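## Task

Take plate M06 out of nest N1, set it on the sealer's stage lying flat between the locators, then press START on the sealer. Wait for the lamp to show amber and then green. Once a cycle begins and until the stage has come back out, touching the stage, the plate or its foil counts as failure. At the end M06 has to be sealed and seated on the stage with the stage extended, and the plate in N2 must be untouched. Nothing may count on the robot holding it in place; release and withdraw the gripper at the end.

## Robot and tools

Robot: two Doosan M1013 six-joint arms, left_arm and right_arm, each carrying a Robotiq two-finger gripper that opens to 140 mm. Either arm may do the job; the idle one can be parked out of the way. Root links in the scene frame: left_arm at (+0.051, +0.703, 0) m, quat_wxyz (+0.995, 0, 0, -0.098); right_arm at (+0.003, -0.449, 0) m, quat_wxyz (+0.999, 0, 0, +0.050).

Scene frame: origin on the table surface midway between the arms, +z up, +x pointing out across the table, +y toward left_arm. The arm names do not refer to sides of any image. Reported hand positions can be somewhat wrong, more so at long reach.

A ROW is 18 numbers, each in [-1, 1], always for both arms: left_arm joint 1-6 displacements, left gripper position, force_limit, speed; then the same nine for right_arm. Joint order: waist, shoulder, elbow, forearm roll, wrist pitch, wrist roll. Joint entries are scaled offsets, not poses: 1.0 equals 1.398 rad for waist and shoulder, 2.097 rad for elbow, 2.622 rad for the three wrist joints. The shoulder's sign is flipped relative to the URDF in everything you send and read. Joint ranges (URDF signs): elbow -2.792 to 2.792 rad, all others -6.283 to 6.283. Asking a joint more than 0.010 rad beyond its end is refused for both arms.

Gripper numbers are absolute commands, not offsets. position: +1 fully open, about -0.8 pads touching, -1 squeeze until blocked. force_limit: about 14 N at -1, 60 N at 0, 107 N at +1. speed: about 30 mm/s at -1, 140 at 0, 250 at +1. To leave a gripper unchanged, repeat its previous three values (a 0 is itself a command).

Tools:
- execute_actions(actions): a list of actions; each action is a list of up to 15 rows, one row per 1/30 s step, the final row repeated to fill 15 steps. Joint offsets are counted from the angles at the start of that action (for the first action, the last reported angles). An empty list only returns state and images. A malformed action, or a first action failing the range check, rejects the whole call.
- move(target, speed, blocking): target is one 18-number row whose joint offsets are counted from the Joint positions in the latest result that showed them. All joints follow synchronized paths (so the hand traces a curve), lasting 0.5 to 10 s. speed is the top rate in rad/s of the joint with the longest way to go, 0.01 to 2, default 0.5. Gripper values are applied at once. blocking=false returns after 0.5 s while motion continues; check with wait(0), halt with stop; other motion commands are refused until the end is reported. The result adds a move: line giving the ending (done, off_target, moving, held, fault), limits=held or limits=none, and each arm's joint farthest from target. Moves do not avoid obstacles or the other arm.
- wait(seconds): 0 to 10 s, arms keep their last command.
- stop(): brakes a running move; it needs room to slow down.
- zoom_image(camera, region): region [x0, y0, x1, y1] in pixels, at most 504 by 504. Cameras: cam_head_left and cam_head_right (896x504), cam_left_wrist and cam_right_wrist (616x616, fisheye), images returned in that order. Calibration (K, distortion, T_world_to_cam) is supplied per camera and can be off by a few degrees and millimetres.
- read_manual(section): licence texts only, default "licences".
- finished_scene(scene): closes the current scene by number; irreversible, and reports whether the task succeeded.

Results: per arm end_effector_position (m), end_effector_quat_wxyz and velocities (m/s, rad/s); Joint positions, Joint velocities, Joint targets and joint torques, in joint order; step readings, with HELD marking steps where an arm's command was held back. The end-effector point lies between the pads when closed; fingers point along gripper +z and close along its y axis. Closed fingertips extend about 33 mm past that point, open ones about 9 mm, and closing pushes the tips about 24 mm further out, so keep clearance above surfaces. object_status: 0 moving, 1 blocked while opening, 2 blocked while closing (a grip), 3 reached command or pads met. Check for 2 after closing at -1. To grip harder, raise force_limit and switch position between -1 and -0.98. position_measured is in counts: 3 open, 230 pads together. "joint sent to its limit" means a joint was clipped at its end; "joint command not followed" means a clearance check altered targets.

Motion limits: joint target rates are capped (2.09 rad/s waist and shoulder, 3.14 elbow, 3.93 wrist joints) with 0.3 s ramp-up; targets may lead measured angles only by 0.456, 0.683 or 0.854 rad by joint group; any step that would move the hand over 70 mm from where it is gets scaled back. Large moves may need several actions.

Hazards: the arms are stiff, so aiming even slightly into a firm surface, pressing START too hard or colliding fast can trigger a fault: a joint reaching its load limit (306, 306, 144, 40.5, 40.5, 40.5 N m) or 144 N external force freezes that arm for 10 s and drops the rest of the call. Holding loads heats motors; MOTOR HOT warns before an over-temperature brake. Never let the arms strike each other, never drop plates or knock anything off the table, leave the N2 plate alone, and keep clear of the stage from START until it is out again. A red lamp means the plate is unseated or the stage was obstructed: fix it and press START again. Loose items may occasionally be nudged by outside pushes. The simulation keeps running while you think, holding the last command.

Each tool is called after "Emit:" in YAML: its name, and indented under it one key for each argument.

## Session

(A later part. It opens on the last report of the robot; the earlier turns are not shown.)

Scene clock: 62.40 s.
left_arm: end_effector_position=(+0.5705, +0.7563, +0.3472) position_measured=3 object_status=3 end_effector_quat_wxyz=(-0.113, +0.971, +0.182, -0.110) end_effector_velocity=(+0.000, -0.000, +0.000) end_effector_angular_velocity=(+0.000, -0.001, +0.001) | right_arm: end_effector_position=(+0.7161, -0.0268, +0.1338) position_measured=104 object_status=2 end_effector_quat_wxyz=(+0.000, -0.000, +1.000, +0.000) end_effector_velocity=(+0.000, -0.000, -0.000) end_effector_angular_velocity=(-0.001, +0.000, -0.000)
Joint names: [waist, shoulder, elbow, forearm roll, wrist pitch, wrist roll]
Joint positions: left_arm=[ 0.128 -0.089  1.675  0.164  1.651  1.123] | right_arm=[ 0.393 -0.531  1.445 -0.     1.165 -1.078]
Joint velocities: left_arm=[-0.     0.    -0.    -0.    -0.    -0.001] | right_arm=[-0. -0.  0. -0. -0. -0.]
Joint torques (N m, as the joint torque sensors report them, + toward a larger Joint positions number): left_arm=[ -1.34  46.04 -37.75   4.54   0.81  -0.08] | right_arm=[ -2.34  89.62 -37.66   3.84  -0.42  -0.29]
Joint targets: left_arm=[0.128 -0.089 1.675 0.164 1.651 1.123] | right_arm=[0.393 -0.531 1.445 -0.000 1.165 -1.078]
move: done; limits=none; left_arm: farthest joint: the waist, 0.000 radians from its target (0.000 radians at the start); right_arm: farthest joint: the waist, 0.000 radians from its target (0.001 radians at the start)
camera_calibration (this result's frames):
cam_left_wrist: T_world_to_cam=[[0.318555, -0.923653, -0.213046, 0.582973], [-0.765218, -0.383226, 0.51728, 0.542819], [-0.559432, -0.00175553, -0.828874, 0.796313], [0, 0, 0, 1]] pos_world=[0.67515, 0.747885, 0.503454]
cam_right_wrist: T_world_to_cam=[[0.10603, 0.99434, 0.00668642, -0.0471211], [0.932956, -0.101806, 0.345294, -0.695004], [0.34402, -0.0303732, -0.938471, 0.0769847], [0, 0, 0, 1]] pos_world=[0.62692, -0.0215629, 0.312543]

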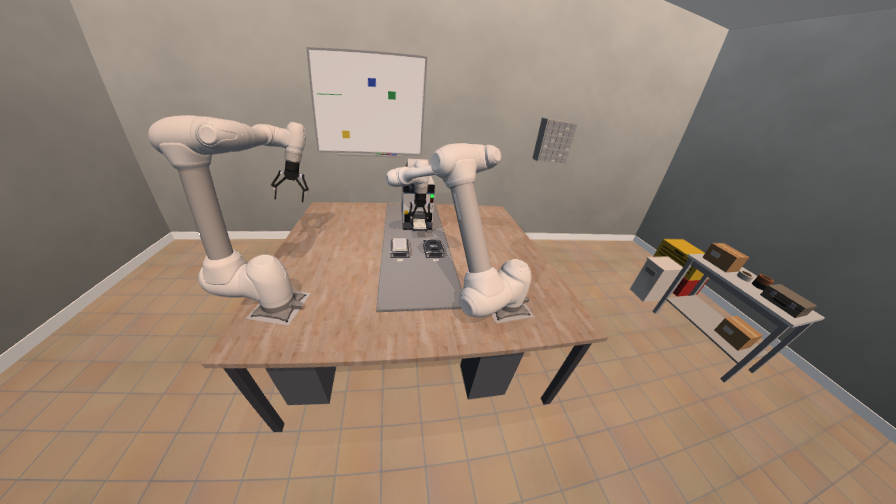

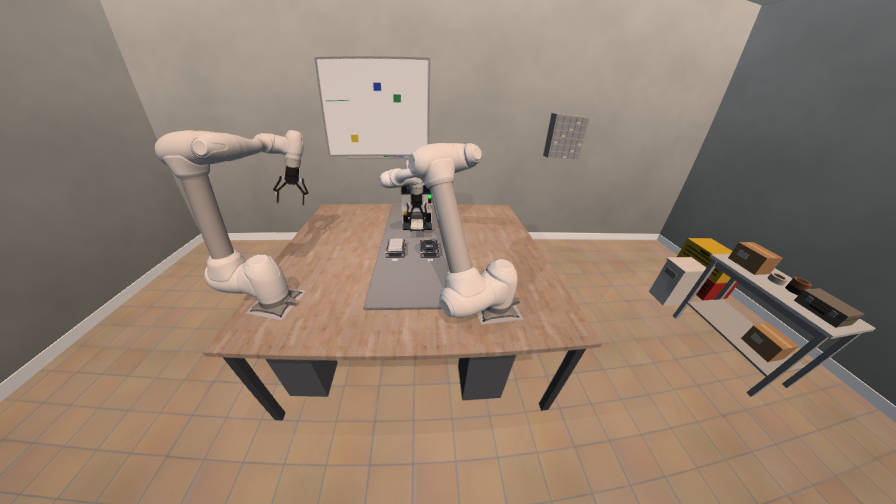

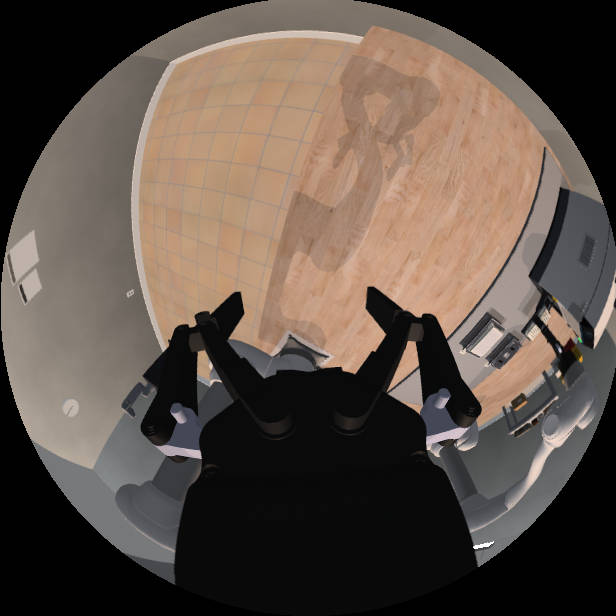

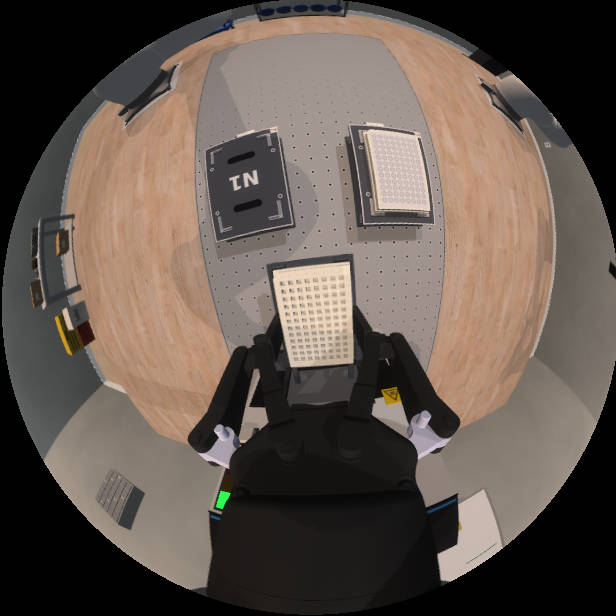

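Free. Continue down.

Emit:
move:
  target: [0,0,0,0,0,0,1,0,0,0,-0.0009,0.0009,0,-0.0012,0,-1,-0.4,-1]
  speed: 0.01

Emit:
move:
  target: [0,0,0,0,0,0,1,0,0,0,-0.0009,0.0009,0,-0.0012,0,-1,-0.4,-1]
  speed: 0.01

Scene clock: 63.73 s.
left_arm: end_effector_position=(+0.5705, +0.7563, +0.3472) position_measured=3 object_status=3 end_effector_quat_wxyz=(-0.113, +0.971, +0.182, -0.110) end_effector_velocity=(-0.000, -0.000, +0.000) end_effector_angular_velocity=(+0.000, -0.000, +0.002) | right_arm: end_effector_position=(+0.7162, -0.0268, +0.1321) position_measured=104 object_status=2 end_effector_quat_wxyz=(+0.000, -0.000, +1.000, +0.000) end_effector_velocity=(-0.000, +0.000, -0.000) end_effector_angular_velocity=(-0.000, +0.000, +0.000)
Joint names: [waist, shoulder, elbow, forearm roll, wrist pitch, wrist roll]
Joint positions: left_arm=[ 0.128 -0.089  1.675  0.164  1.651  1.123] | right_arm=[ 0.393 -0.532  1.447 -0.     1.162 -1.078]
Joint velocities: left_arm=[-0.     0.    -0.    -0.     0.    -0.002] | right_arm=[ 0. -0. -0. -0. -0. -0.]
Joint torques (N m, as the joint torque sensors report them, + toward a larger Joint positions number): left_arm=[  0.    45.96 -37.96   4.56   0.83   0.01] | right_arm=[ -0.89  54.81 -18.17   5.11  -2.69  -0.18]
Joint targets: left_arm=[0.128 -0.089 1.675 0.164 1.651 1.123] | right_arm=[0.393 -0.533 1.447 -0.000 1.162 -1.078]
move: done; limits=none; left_arm: farthest joint: the waist, 0.000 radians from its target (0.000 radians at the start); right_arm: farthest joint: the waist, 0.000 radians from its target (0.000 radians at the start)
camera_calibration (this result's frames):
cam_left_wrist: T_world_to_cam=[[0.318554, -0.923653, -0.213046, 0.582973], [-0.765218, -0.383226, 0.51728, 0.542819], [-0.559432, -0.00175543, -0.828874, 0.796313], [0, 0, 0, 1]] pos_world=[0.67515, 0.747885, 0.503454]
cam_right_wrist: T_world_to_cam=[[0.106011, 0.994341, 0.00683905, -0.0471316], [0.932852, -0.101832, 0.345567, -0.694396], [0.344308, -0.030254, -0.938369, 0.0750891], [0, 0, 0, 1]] pos_world=[0.626912, -0.021575, 0.310744]

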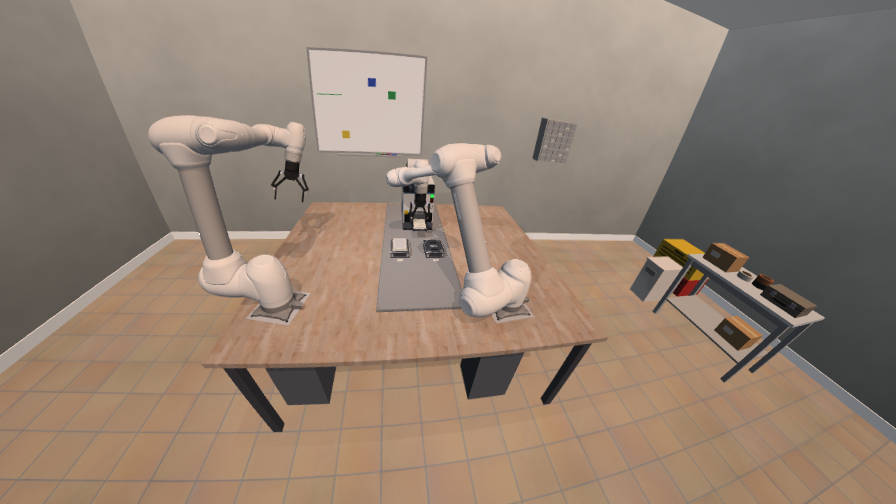

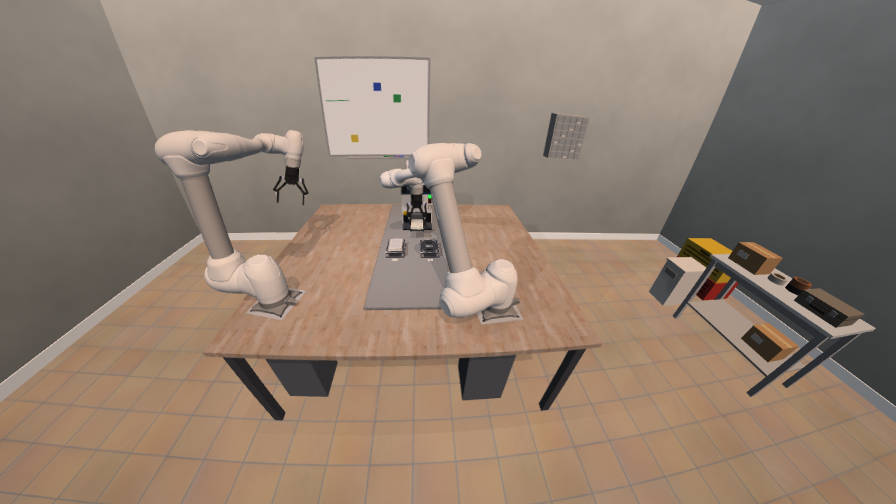

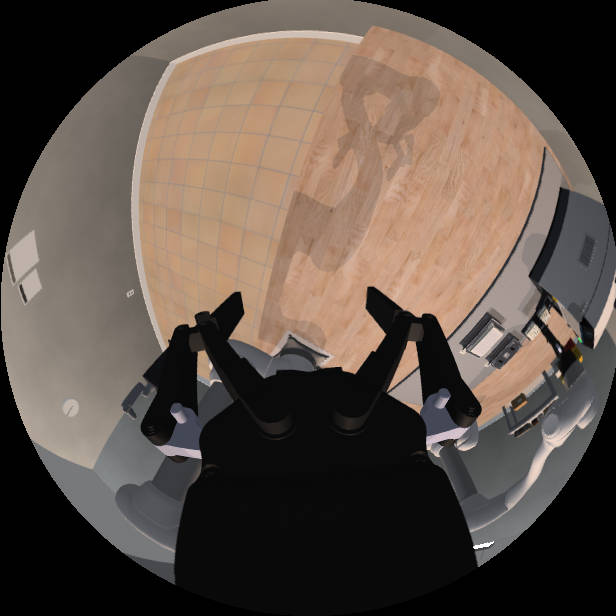

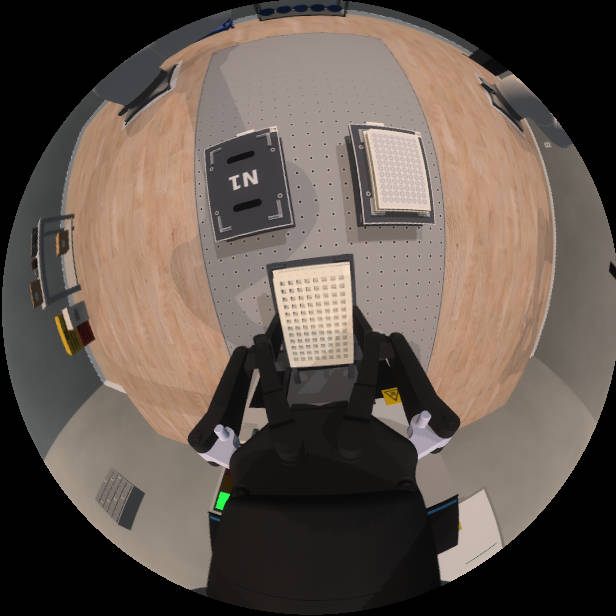

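Scene clock: 64.43 s.
left_arm: end_effector_position=(+0.5705, +0.7563, +0.3472) position_measured=3 object_status=3 end_effector_quat_wxyz=(-0.113, +0.971, +0.182, -0.110) end_effector_velocity=(-0.000, +0.000, +0.000) end_effector_angular_velocity=(+0.000, -0.000, +0.002) | right_arm: end_effector_position=(+0.7163, -0.0268, +0.1305) position_measured=104 object_status=2 end_effector_quat_wxyz=(+0.000, -0.000, +1.000, +0.000) end_effector_velocity=(-0.000, +0.001, -0.001) end_effector_angular_velocity=(-0.000, +0.000, +0.001)
Joint names: [waist, shoulder, elbow, forearm roll, wrist pitch, wrist roll]
Joint positions: left_arm=[ 0.128 -0.089  1.675  0.164  1.651  1.123] | right_arm=[ 0.393 -0.533  1.449 -0.     1.159 -1.078]
Joint velocities: left_arm=[ 0.     0.     0.     0.     0.    -0.002] | right_arm=[ 0.001 -0.001 -0.    -0.    -0.    -0.   ]
Joint torques (N m, as the joint torque sensors report them, + toward a larger Joint positions number): left_arm=[ -1.    44.99 -38.74   4.75   0.95  -0.27] | right_arm=[  4.79 -10.41  20.51   7.4   -4.62  -0.16]
Joint targets: left_arm=[0.128 -0.089 1.675 0.164 1.651 1.123] | right_arm=[0.393 -0.534 1.449 -0.000 1.159 -1.078]
move: done; limits=none; left_arm: farthest joint: the waist, 0.000 radians from its target (0.000 radians at the start); right_arm: farthest joint: the waist, 0.000 radians from its target (0.000 radians at the start)
camera_calibration (this result's frames):
cam_left_wrist: T_world_to_cam=[[0.318554, -0.923653, -0.213046, 0.582973], [-0.765218, -0.383226, 0.51728, 0.542819], [-0.559432, -0.00175543, -0.828874, 0.796313], [0, 0, 0, 1]] pos_world=[0.67515, 0.747885, 0.503454]
cam_right_wrist: T_world_to_cam=[[0.105997, 0.994341, 0.00712961, -0.047193], [0.932683, -0.101905, 0.346003, -0.693849], [0.344771, -0.0300257, -0.938206, 0.073201], [0, 0, 0, 1]] pos_world=[0.626906, -0.0215831, 0.309088]

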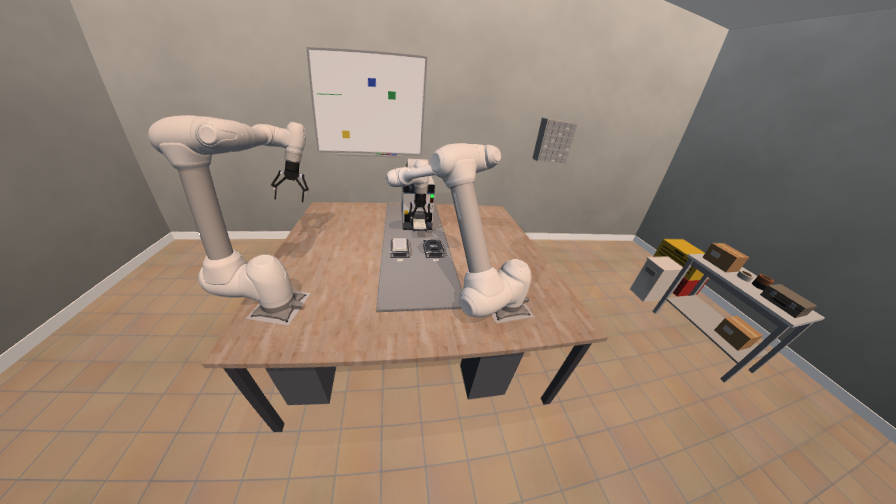

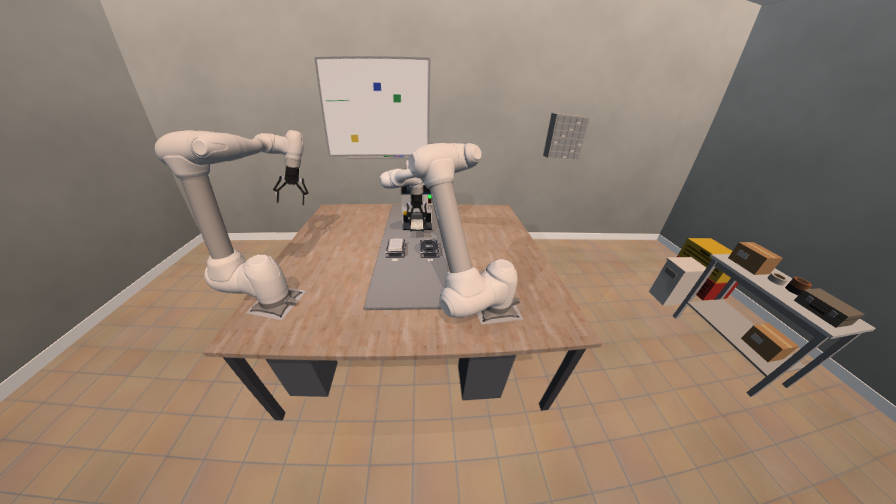

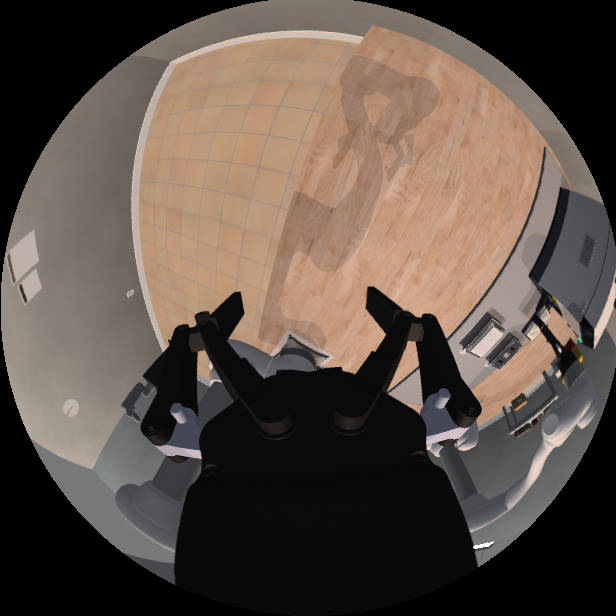

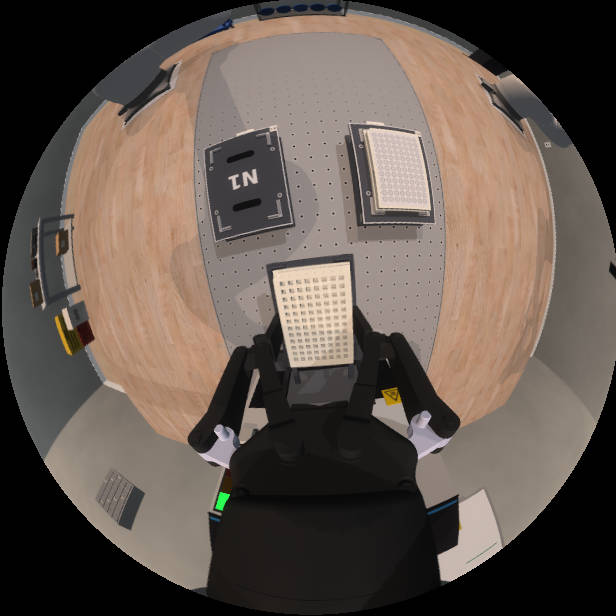

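Emit:
move:
  target: [0,0,0,0,0,0,1,0,0,0,0.0013,-0.0013,0,0.0018,0,-1,-0.4,-1]
  speed: 0.01

Emit:
move:
  target: [0,0,0,0,0,0,1,0,0,0,0,0,0,0,0,0.6,-0.4,-0.5]

Emit:
zoom_image:
  camera: "cam_right_wrist"
  region: [230, 230, 410, 420]

Scene clock: 65.60 s.
left_arm: end_effector_position=(+0.5705, +0.7563, +0.3472) position_measured=3 object_status=3 end_effector_quat_wxyz=(-0.113, +0.971, +0.182, -0.110) end_effector_velocity=(-0.000, -0.000, +0.000) end_effector_angular_velocity=(-0.001, -0.002, -0.000) | right_arm: end_effector_position=(+0.7161, -0.0269, +0.1327) position_measured=104 object_status=2 end_effector_quat_wxyz=(-0.000, -0.000, +1.000, -0.000) end_effector_velocity=(+0.002, -0.001, +0.002) end_effector_angular_velocity=(+0.002, -0.003, -0.001)
Joint names: [waist, shoulder, elbow, forearm roll, wrist pitch, wrist roll]
Joint positions: left_arm=[ 0.128 -0.089  1.675  0.164  1.651  1.123] | right_arm=[ 0.393 -0.532  1.446 -0.     1.163 -1.078]
Joint velocities: left_arm=[ 0.     0.001 -0.    -0.001 -0.001  0.   ] | right_arm=[-0.002  0.002 -0.002  0.     0.    -0.001]
Joint torques (N m, as the joint torque sensors report them, + toward a larger Joint positions number): left_arm=[ -0.92  45.79 -38.47   4.78   0.9   -0.1 ] | right_arm=[ -2.94  76.02 -29.73   4.57  -1.14  -0.21]
Joint targets: left_arm=[0.128 -0.089 1.675 0.164 1.651 1.123] | right_arm=[0.393 -0.531 1.446 -0.000 1.163 -1.078]
move: done; limits=none; left_arm: farthest joint: the waist, 0.000 radians from its target (0.000 radians at the start); right_arm: farthest joint: the shoulder, 0.001 radians from its target (0.002 radians at the start)
camera_calibration (this result's frames):
cam_left_wrist: T_world_to_cam=[[0.318554, -0.923653, -0.213046, 0.582973], [-0.765218, -0.383226, 0.51728, 0.542819], [-0.559432, -0.00175546, -0.828874, 0.796313], [0, 0, 0, 1]] pos_world=[0.67515, 0.747885, 0.503454]
cam_right_wrist: T_world_to_cam=[[0.106004, 0.994344, 0.00653093, -0.0470165], [0.933006, -0.101732, 0.345182, -0.694596], [0.343894, -0.0304972, -0.938513, 0.0760627], [0, 0, 0, 1]] pos_world=[0.626889, -0.0215923, 0.311455]

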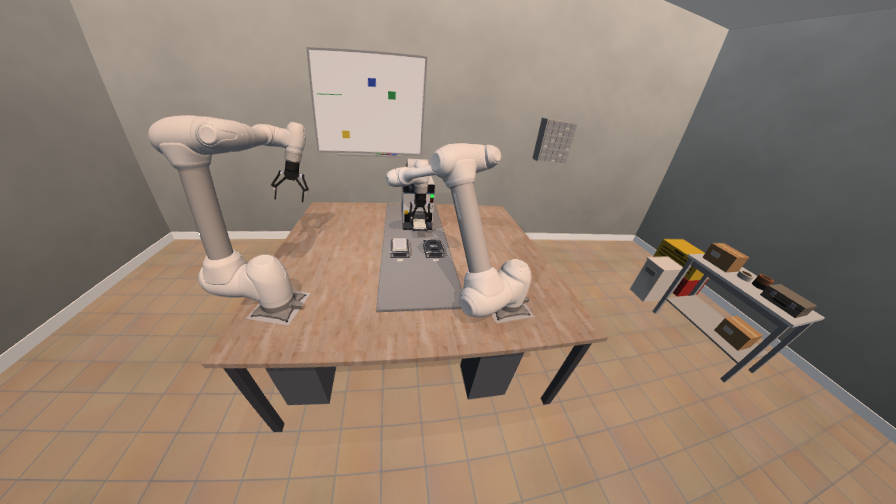

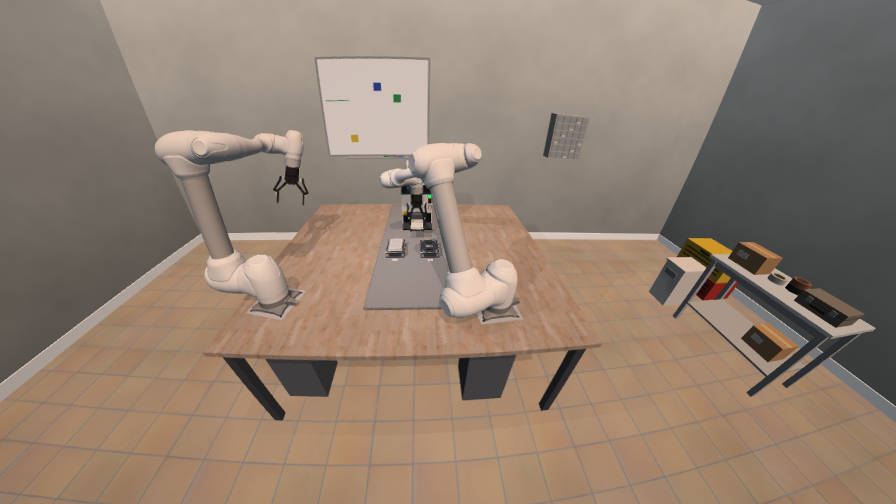

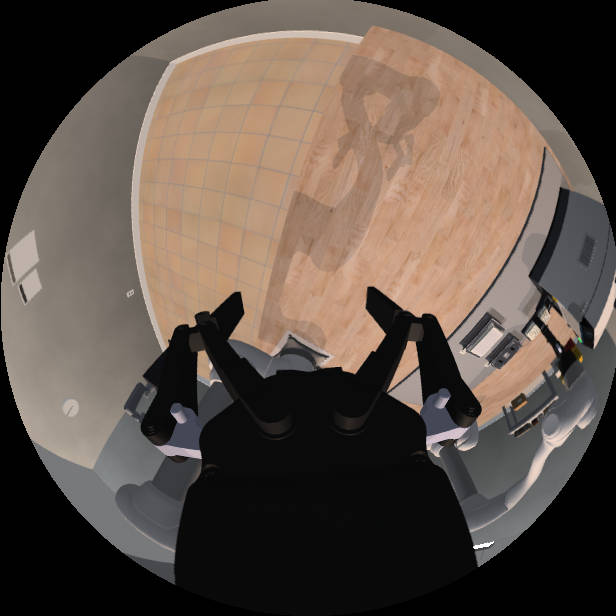

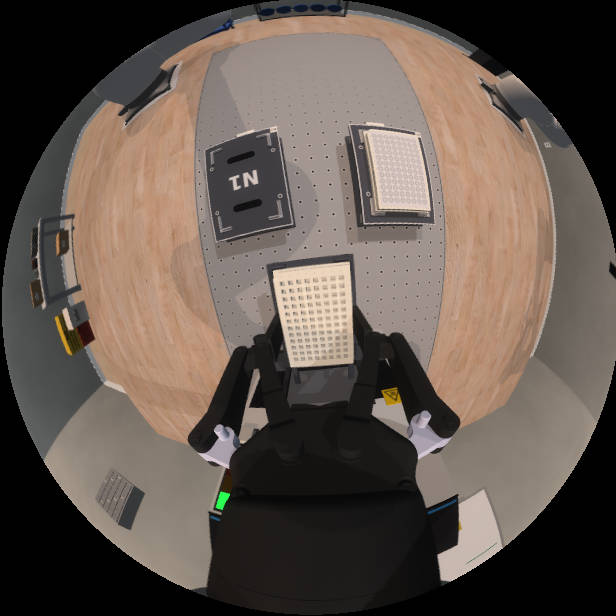

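Scene clock: 66.20 s.
left_arm: end_effector_position=(+0.5705, +0.7563, +0.3472) position_measured=3 object_status=3 end_effector_quat_wxyz=(-0.113, +0.971, +0.182, -0.110) end_effector_velocity=(+0.000, -0.000, +0.000) end_effector_angular_velocity=(+0.000, -0.001, +0.002) | right_arm: end_effector_position=(+0.7161, -0.0269, +0.1327) position_measured=53 object_status=0 end_effector_quat_wxyz=(-0.000, -0.000, +1.000, -0.000) end_effector_velocity=(-0.000, -0.000, -0.001) end_effector_angular_velocity=(-0.001, +0.001, +0.001)
Joint names: [waist, shoulder, elbow, forearm roll, wrist pitch, wrist roll]
Joint positions: left_arm=[ 0.128 -0.089  1.675  0.164  1.651  1.123] | right_arm=[ 0.393 -0.532  1.446 -0.     1.163 -1.078]
Joint velocities: left_arm=[ 0.     0.     0.    -0.    -0.001 -0.002] | right_arm=[ 0.    -0.     0.    -0.001  0.    -0.   ]
Joint torques (N m, as the joint torque sensors report them, + toward a larger Joint positions number): left_arm=[ -0.75  46.   -38.61   4.46   0.71  -0.28] | right_arm=[ -2.91  89.64 -37.66   3.92  -0.37  -0.19]
Joint targets: left_arm=[0.128 -0.089 1.675 0.164 1.651 1.123] | right_arm=[0.393 -0.532 1.446 -0.000 1.163 -1.078]
move: done; limits=none; left_arm: farthest joint: the waist, 0.000 radians from its target (0.000 radians at the start); right_arm: farthest joint: the waist, 0.000 radians from its target (0.000 radians at the start)
camera_calibration (this result's frames):
cam_left_wrist: T_world_to_cam=[[0.318554, -0.923653, -0.213045, 0.582973], [-0.765218, -0.383226, 0.51728, 0.542819], [-0.559432, -0.00175552, -0.828875, 0.796313], [0, 0, 0, 1]] pos_world=[0.67515, 0.747885, 0.503454]
cam_right_wrist: T_world_to_cam=[[0.106005, 0.994344, 0.00652415, -0.0470286], [0.933014, -0.101732, 0.345159, -0.6946], [0.343871, -0.0305015, -0.938522, 0.0760569], [0, 0, 0, 1]] pos_world=[0.626904, -0.0215803, 0.311435]

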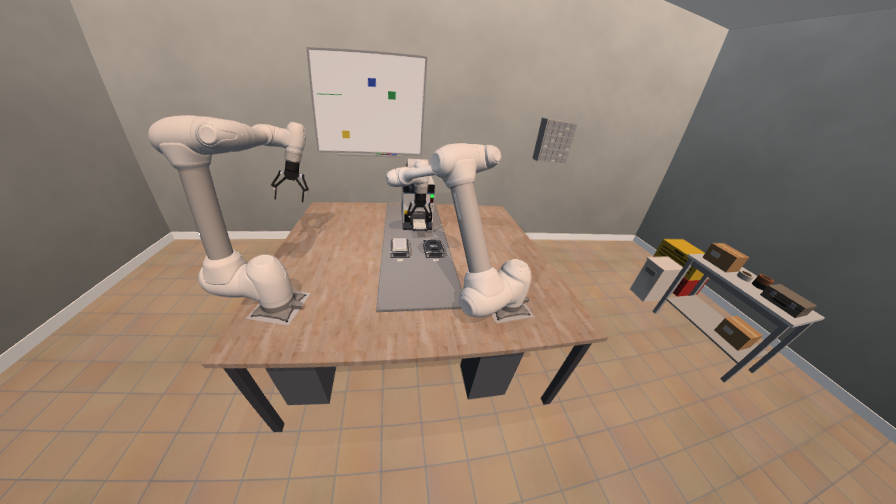

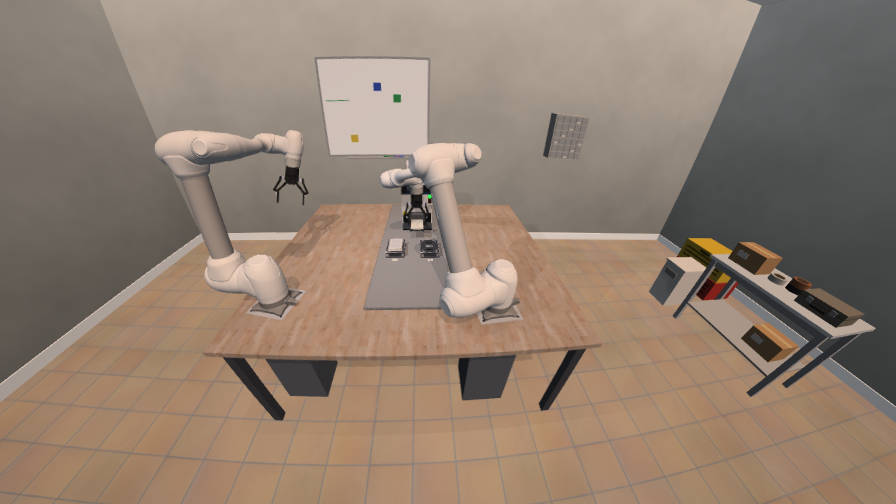

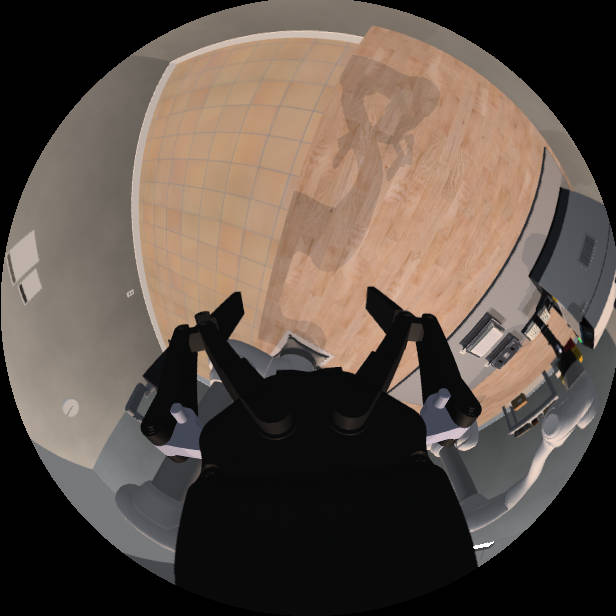

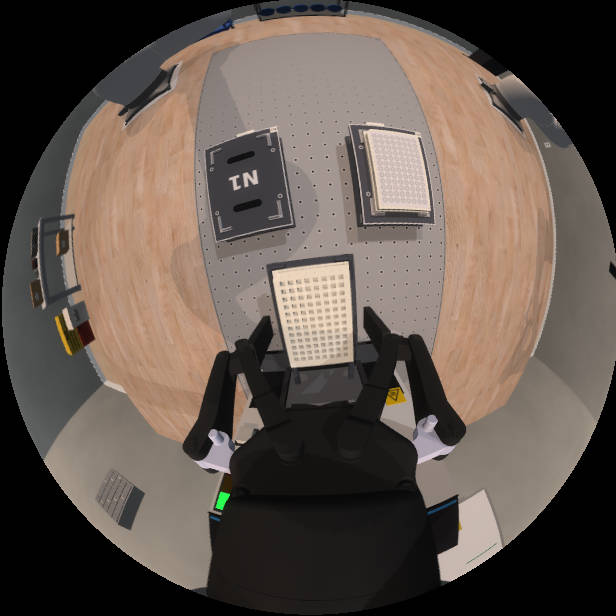

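Region (230, 230, 410, 420) of cam_right_wrist's 616x616 image, scaled by 2.653, with more detail than that image has; it fills the left 477 columns of this view, and the rest is white.

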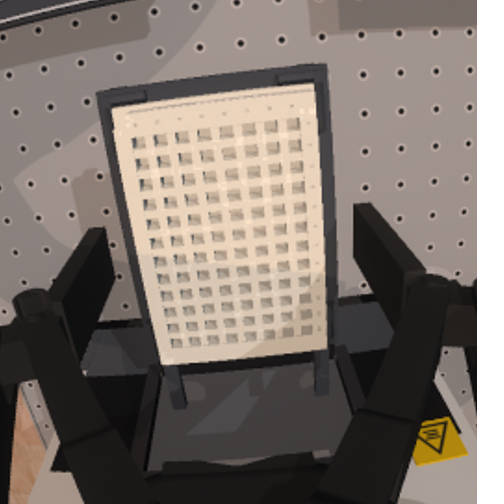

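Emit:
move:
  target: [0,0,0,0,0,0,1,0,0,0,0.0264,-0.024,0,0.0354,0,0.6,-0.4,-0.5]
  speed: 0.15

Scene clock: 68.13 s.
left_arm: end_effector_position=(+0.5705, +0.7563, +0.3472) position_measured=3 object_status=3 end_effector_quat_wxyz=(-0.113, +0.971, +0.182, -0.110) end_effector_velocity=(+0.000, -0.000, -0.001) end_effector_angular_velocity=(-0.000, +0.001, +0.002) | right_arm: end_effector_position=(+0.7122, -0.0290, +0.1895) position_measured=53 object_status=3 end_effector_quat_wxyz=(-0.002, -0.000, +1.000, -0.001) end_effector_velocity=(+0.000, -0.000, +0.000) end_effector_angular_velocity=(-0.000, -0.000, -0.001)
Joint names: [waist, shoulder, elbow, forearm roll, wrist pitch, wrist roll]
Joint positions: left_arm=[ 0.128 -0.089  1.675  0.164  1.651  1.123] | right_arm=[ 0.393 -0.495  1.396 -0.     1.256 -1.078]
Joint velocities: left_arm=[ 0.    -0.001 -0.    -0.001  0.    -0.002] | right_arm=[-0.  0.  0. -0. -0.  0.]
Joint torques (N m, as the joint torque sensors report them, + toward a larger Joint positions number): left_arm=[ -0.52  46.5  -38.3    4.58   0.91  -0.09] | right_arm=[ -2.81  86.97 -39.33   3.88  -0.35  -0.28]
Joint targets: left_arm=[0.128 -0.089 1.675 0.164 1.651 1.123] | right_arm=[0.393 -0.495 1.396 -0.000 1.256 -1.078]
move: done; limits=none; left_arm: farthest joint: the waist, 0.000 radians from its target (0.000 radians at the start); right_arm: farthest joint: the waist, 0.000 radians from its target (0.000 radians at the start)
camera_calibration (this result's frames):
cam_left_wrist: T_world_to_cam=[[0.318554, -0.923653, -0.213045, 0.582973], [-0.765218, -0.383226, 0.51728, 0.542819], [-0.559432, -0.00175547, -0.828875, 0.796313], [0, 0, 0, 1]] pos_world=[0.67515, 0.747885, 0.503454]
cam_right_wrist: T_world_to_cam=[[0.106035, 0.994357, 0.00336487, -0.0443173], [0.934705, -0.100827, 0.340824, -0.71112], [0.33924, -0.0329941, -0.940121, 0.134153], [0, 0, 0, 1]] pos_world=[0.623877, -0.0232069, 0.368636]

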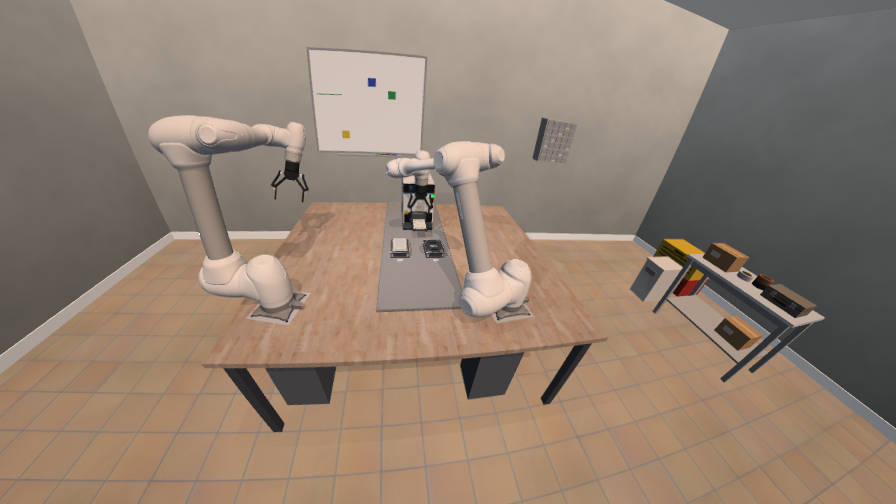

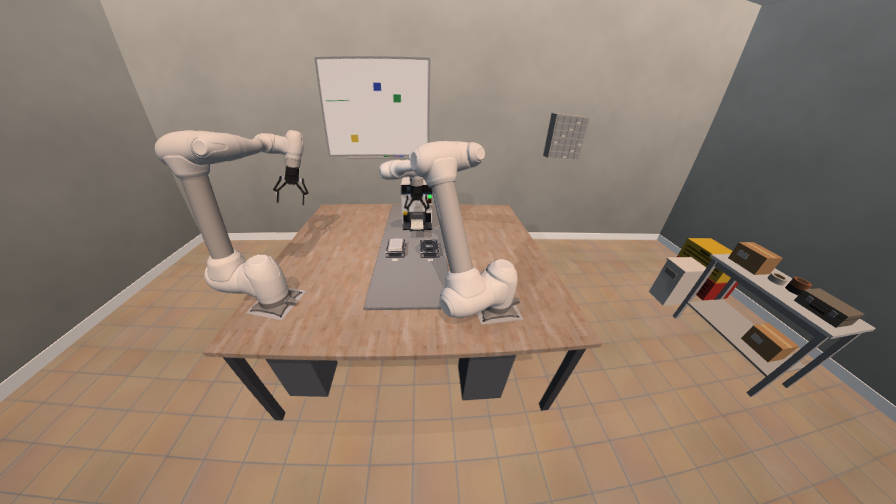

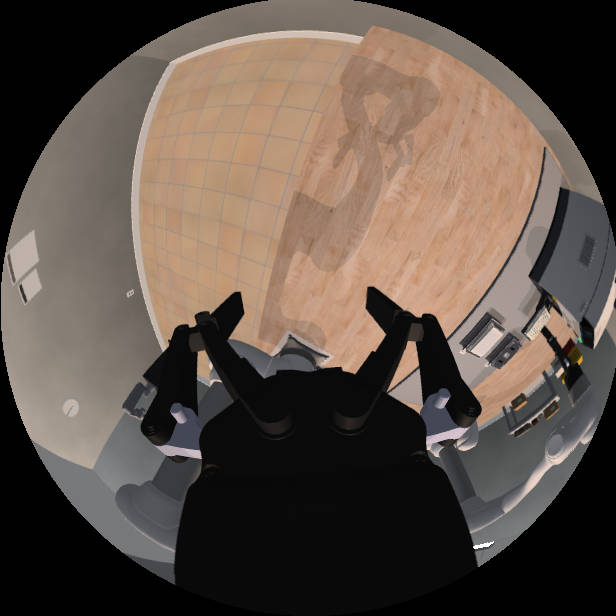

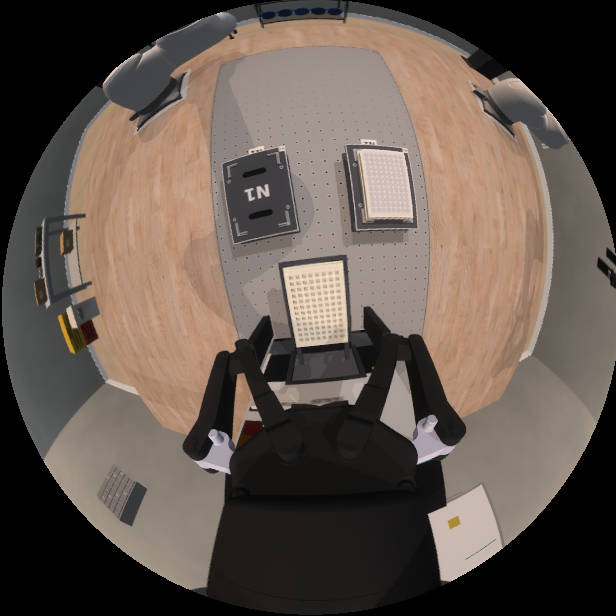

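Emit:
move:
  target: [0,0,0,0,0,0,1,0,0,-0.03,0.313,0.202,0,-0.264,0,-1,-0.4,0.5]
  speed: 0.6

Emit:
zoom_image:
  camera: "cam_right_wrist"
  region: [180, 150, 480, 450]

Emit:
zoom_image:
  camera: "cam_head_left"
  region: [380, 150, 460, 270]

Scene clock: 71.33 s.
left_arm: end_effector_position=(+0.5705, +0.7563, +0.3472) position_measured=3 object_status=3 end_effector_quat_wxyz=(-0.113, +0.971, +0.182, -0.110) end_effector_velocity=(-0.000, -0.000, -0.000) end_effector_angular_velocity=(-0.001, +0.002, -0.000) | right_arm: end_effector_position=(+0.6929, -0.0766, +0.3486) position_measured=232 object_status=3 end_effector_quat_wxyz=(+0.306, +0.020, +0.939, +0.156) end_effector_velocity=(-0.001, +0.001, -0.000) end_effector_angular_velocity=(+0.000, +0.000, +0.002)
Joint names: [waist, shoulder, elbow, forearm roll, wrist pitch, wrist roll]
Joint positions: left_arm=[ 0.128 -0.089  1.675  0.164  1.651  1.123] | right_arm=[ 0.351 -0.058  1.82  -0.     0.564 -1.078]
Joint velocities: left_arm=[ 0.    -0.001  0.    -0.001  0.001  0.001] | right_arm=[ 0.002  0.     0.     0.     0.    -0.   ]
Joint torques (N m, as the joint torque sensors report them, + toward a larger Joint positions number): left_arm=[ -0.45  46.24 -38.     4.74   0.89  -0.15] | right_arm=[ -2.97  48.22 -40.7    3.87  -2.16  -0.23]
Joint targets: left_arm=[0.128 -0.089 1.675 0.164 1.651 1.123] | right_arm=[0.351 -0.058 1.820 -0.000 0.564 -1.078]
move: done; limits=none; left_arm: farthest joint: the waist, 0.000 radians from its target (0.000 radians at the start); right_arm: farthest joint: the waist, 0.000 radians from its target (0.042 radians at the start)
camera_calibration (this result's frames):
cam_left_wrist: T_world_to_cam=[[0.318554, -0.923653, -0.213046, 0.582973], [-0.765218, -0.383226, 0.51728, 0.542819], [-0.559432, -0.00175548, -0.828874, 0.796313], [0, 0, 0, 1]] pos_world=[0.67515, 0.747885, 0.503454]
cam_right_wrist: T_world_to_cam=[[0.024302, 0.929298, 0.36853, -0.0710584], [0.563828, -0.317155, 0.762568, -0.65875], [0.825534, 0.189256, -0.531672, -0.173602], [0, 0, 0, 1]] pos_world=[0.516463, -0.110036, 0.43623]

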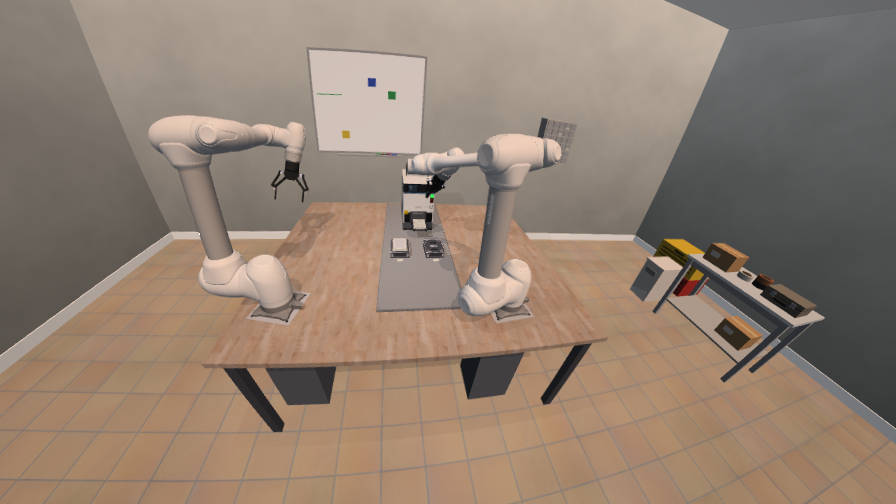

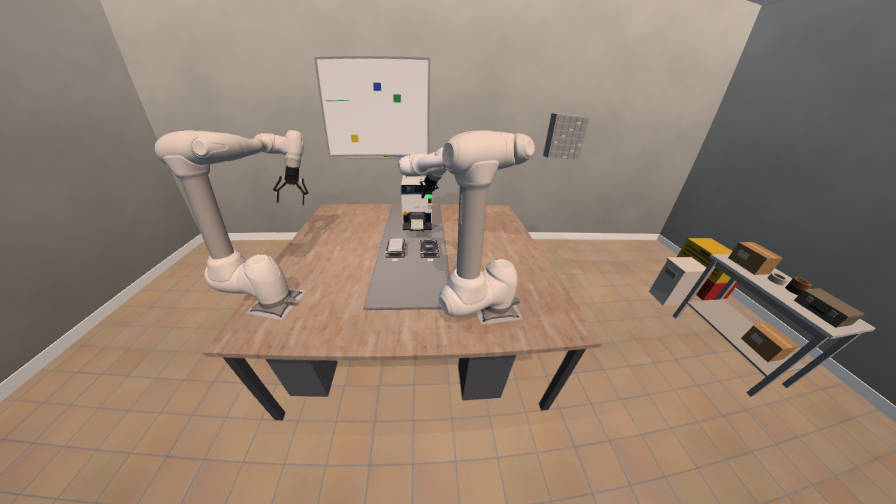

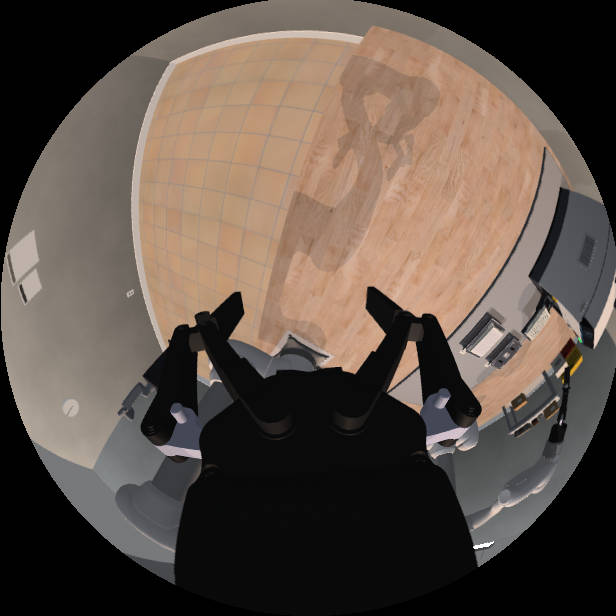

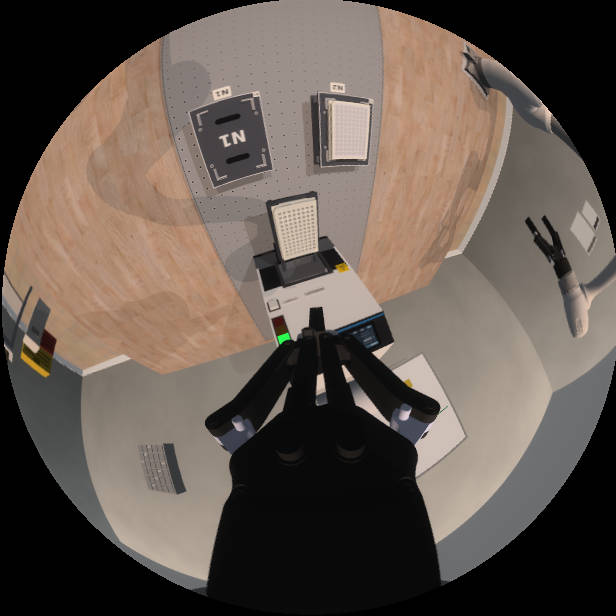

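Region (180, 150, 480, 450) of cam_right_wrist's 616x616 image, scaled by 1.680, with more detail than that image has.

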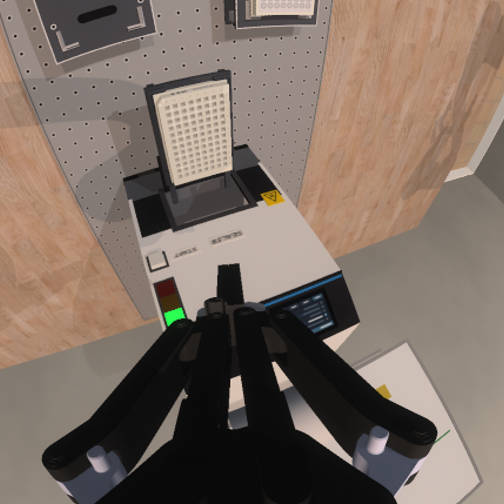

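Region (380, 150, 460, 270) of cam_head_left's 896x504 image, scaled by 4.200, with more detail than that image has.

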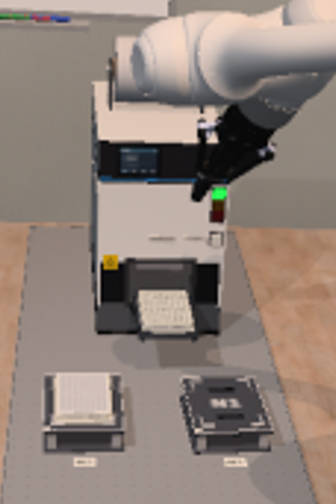

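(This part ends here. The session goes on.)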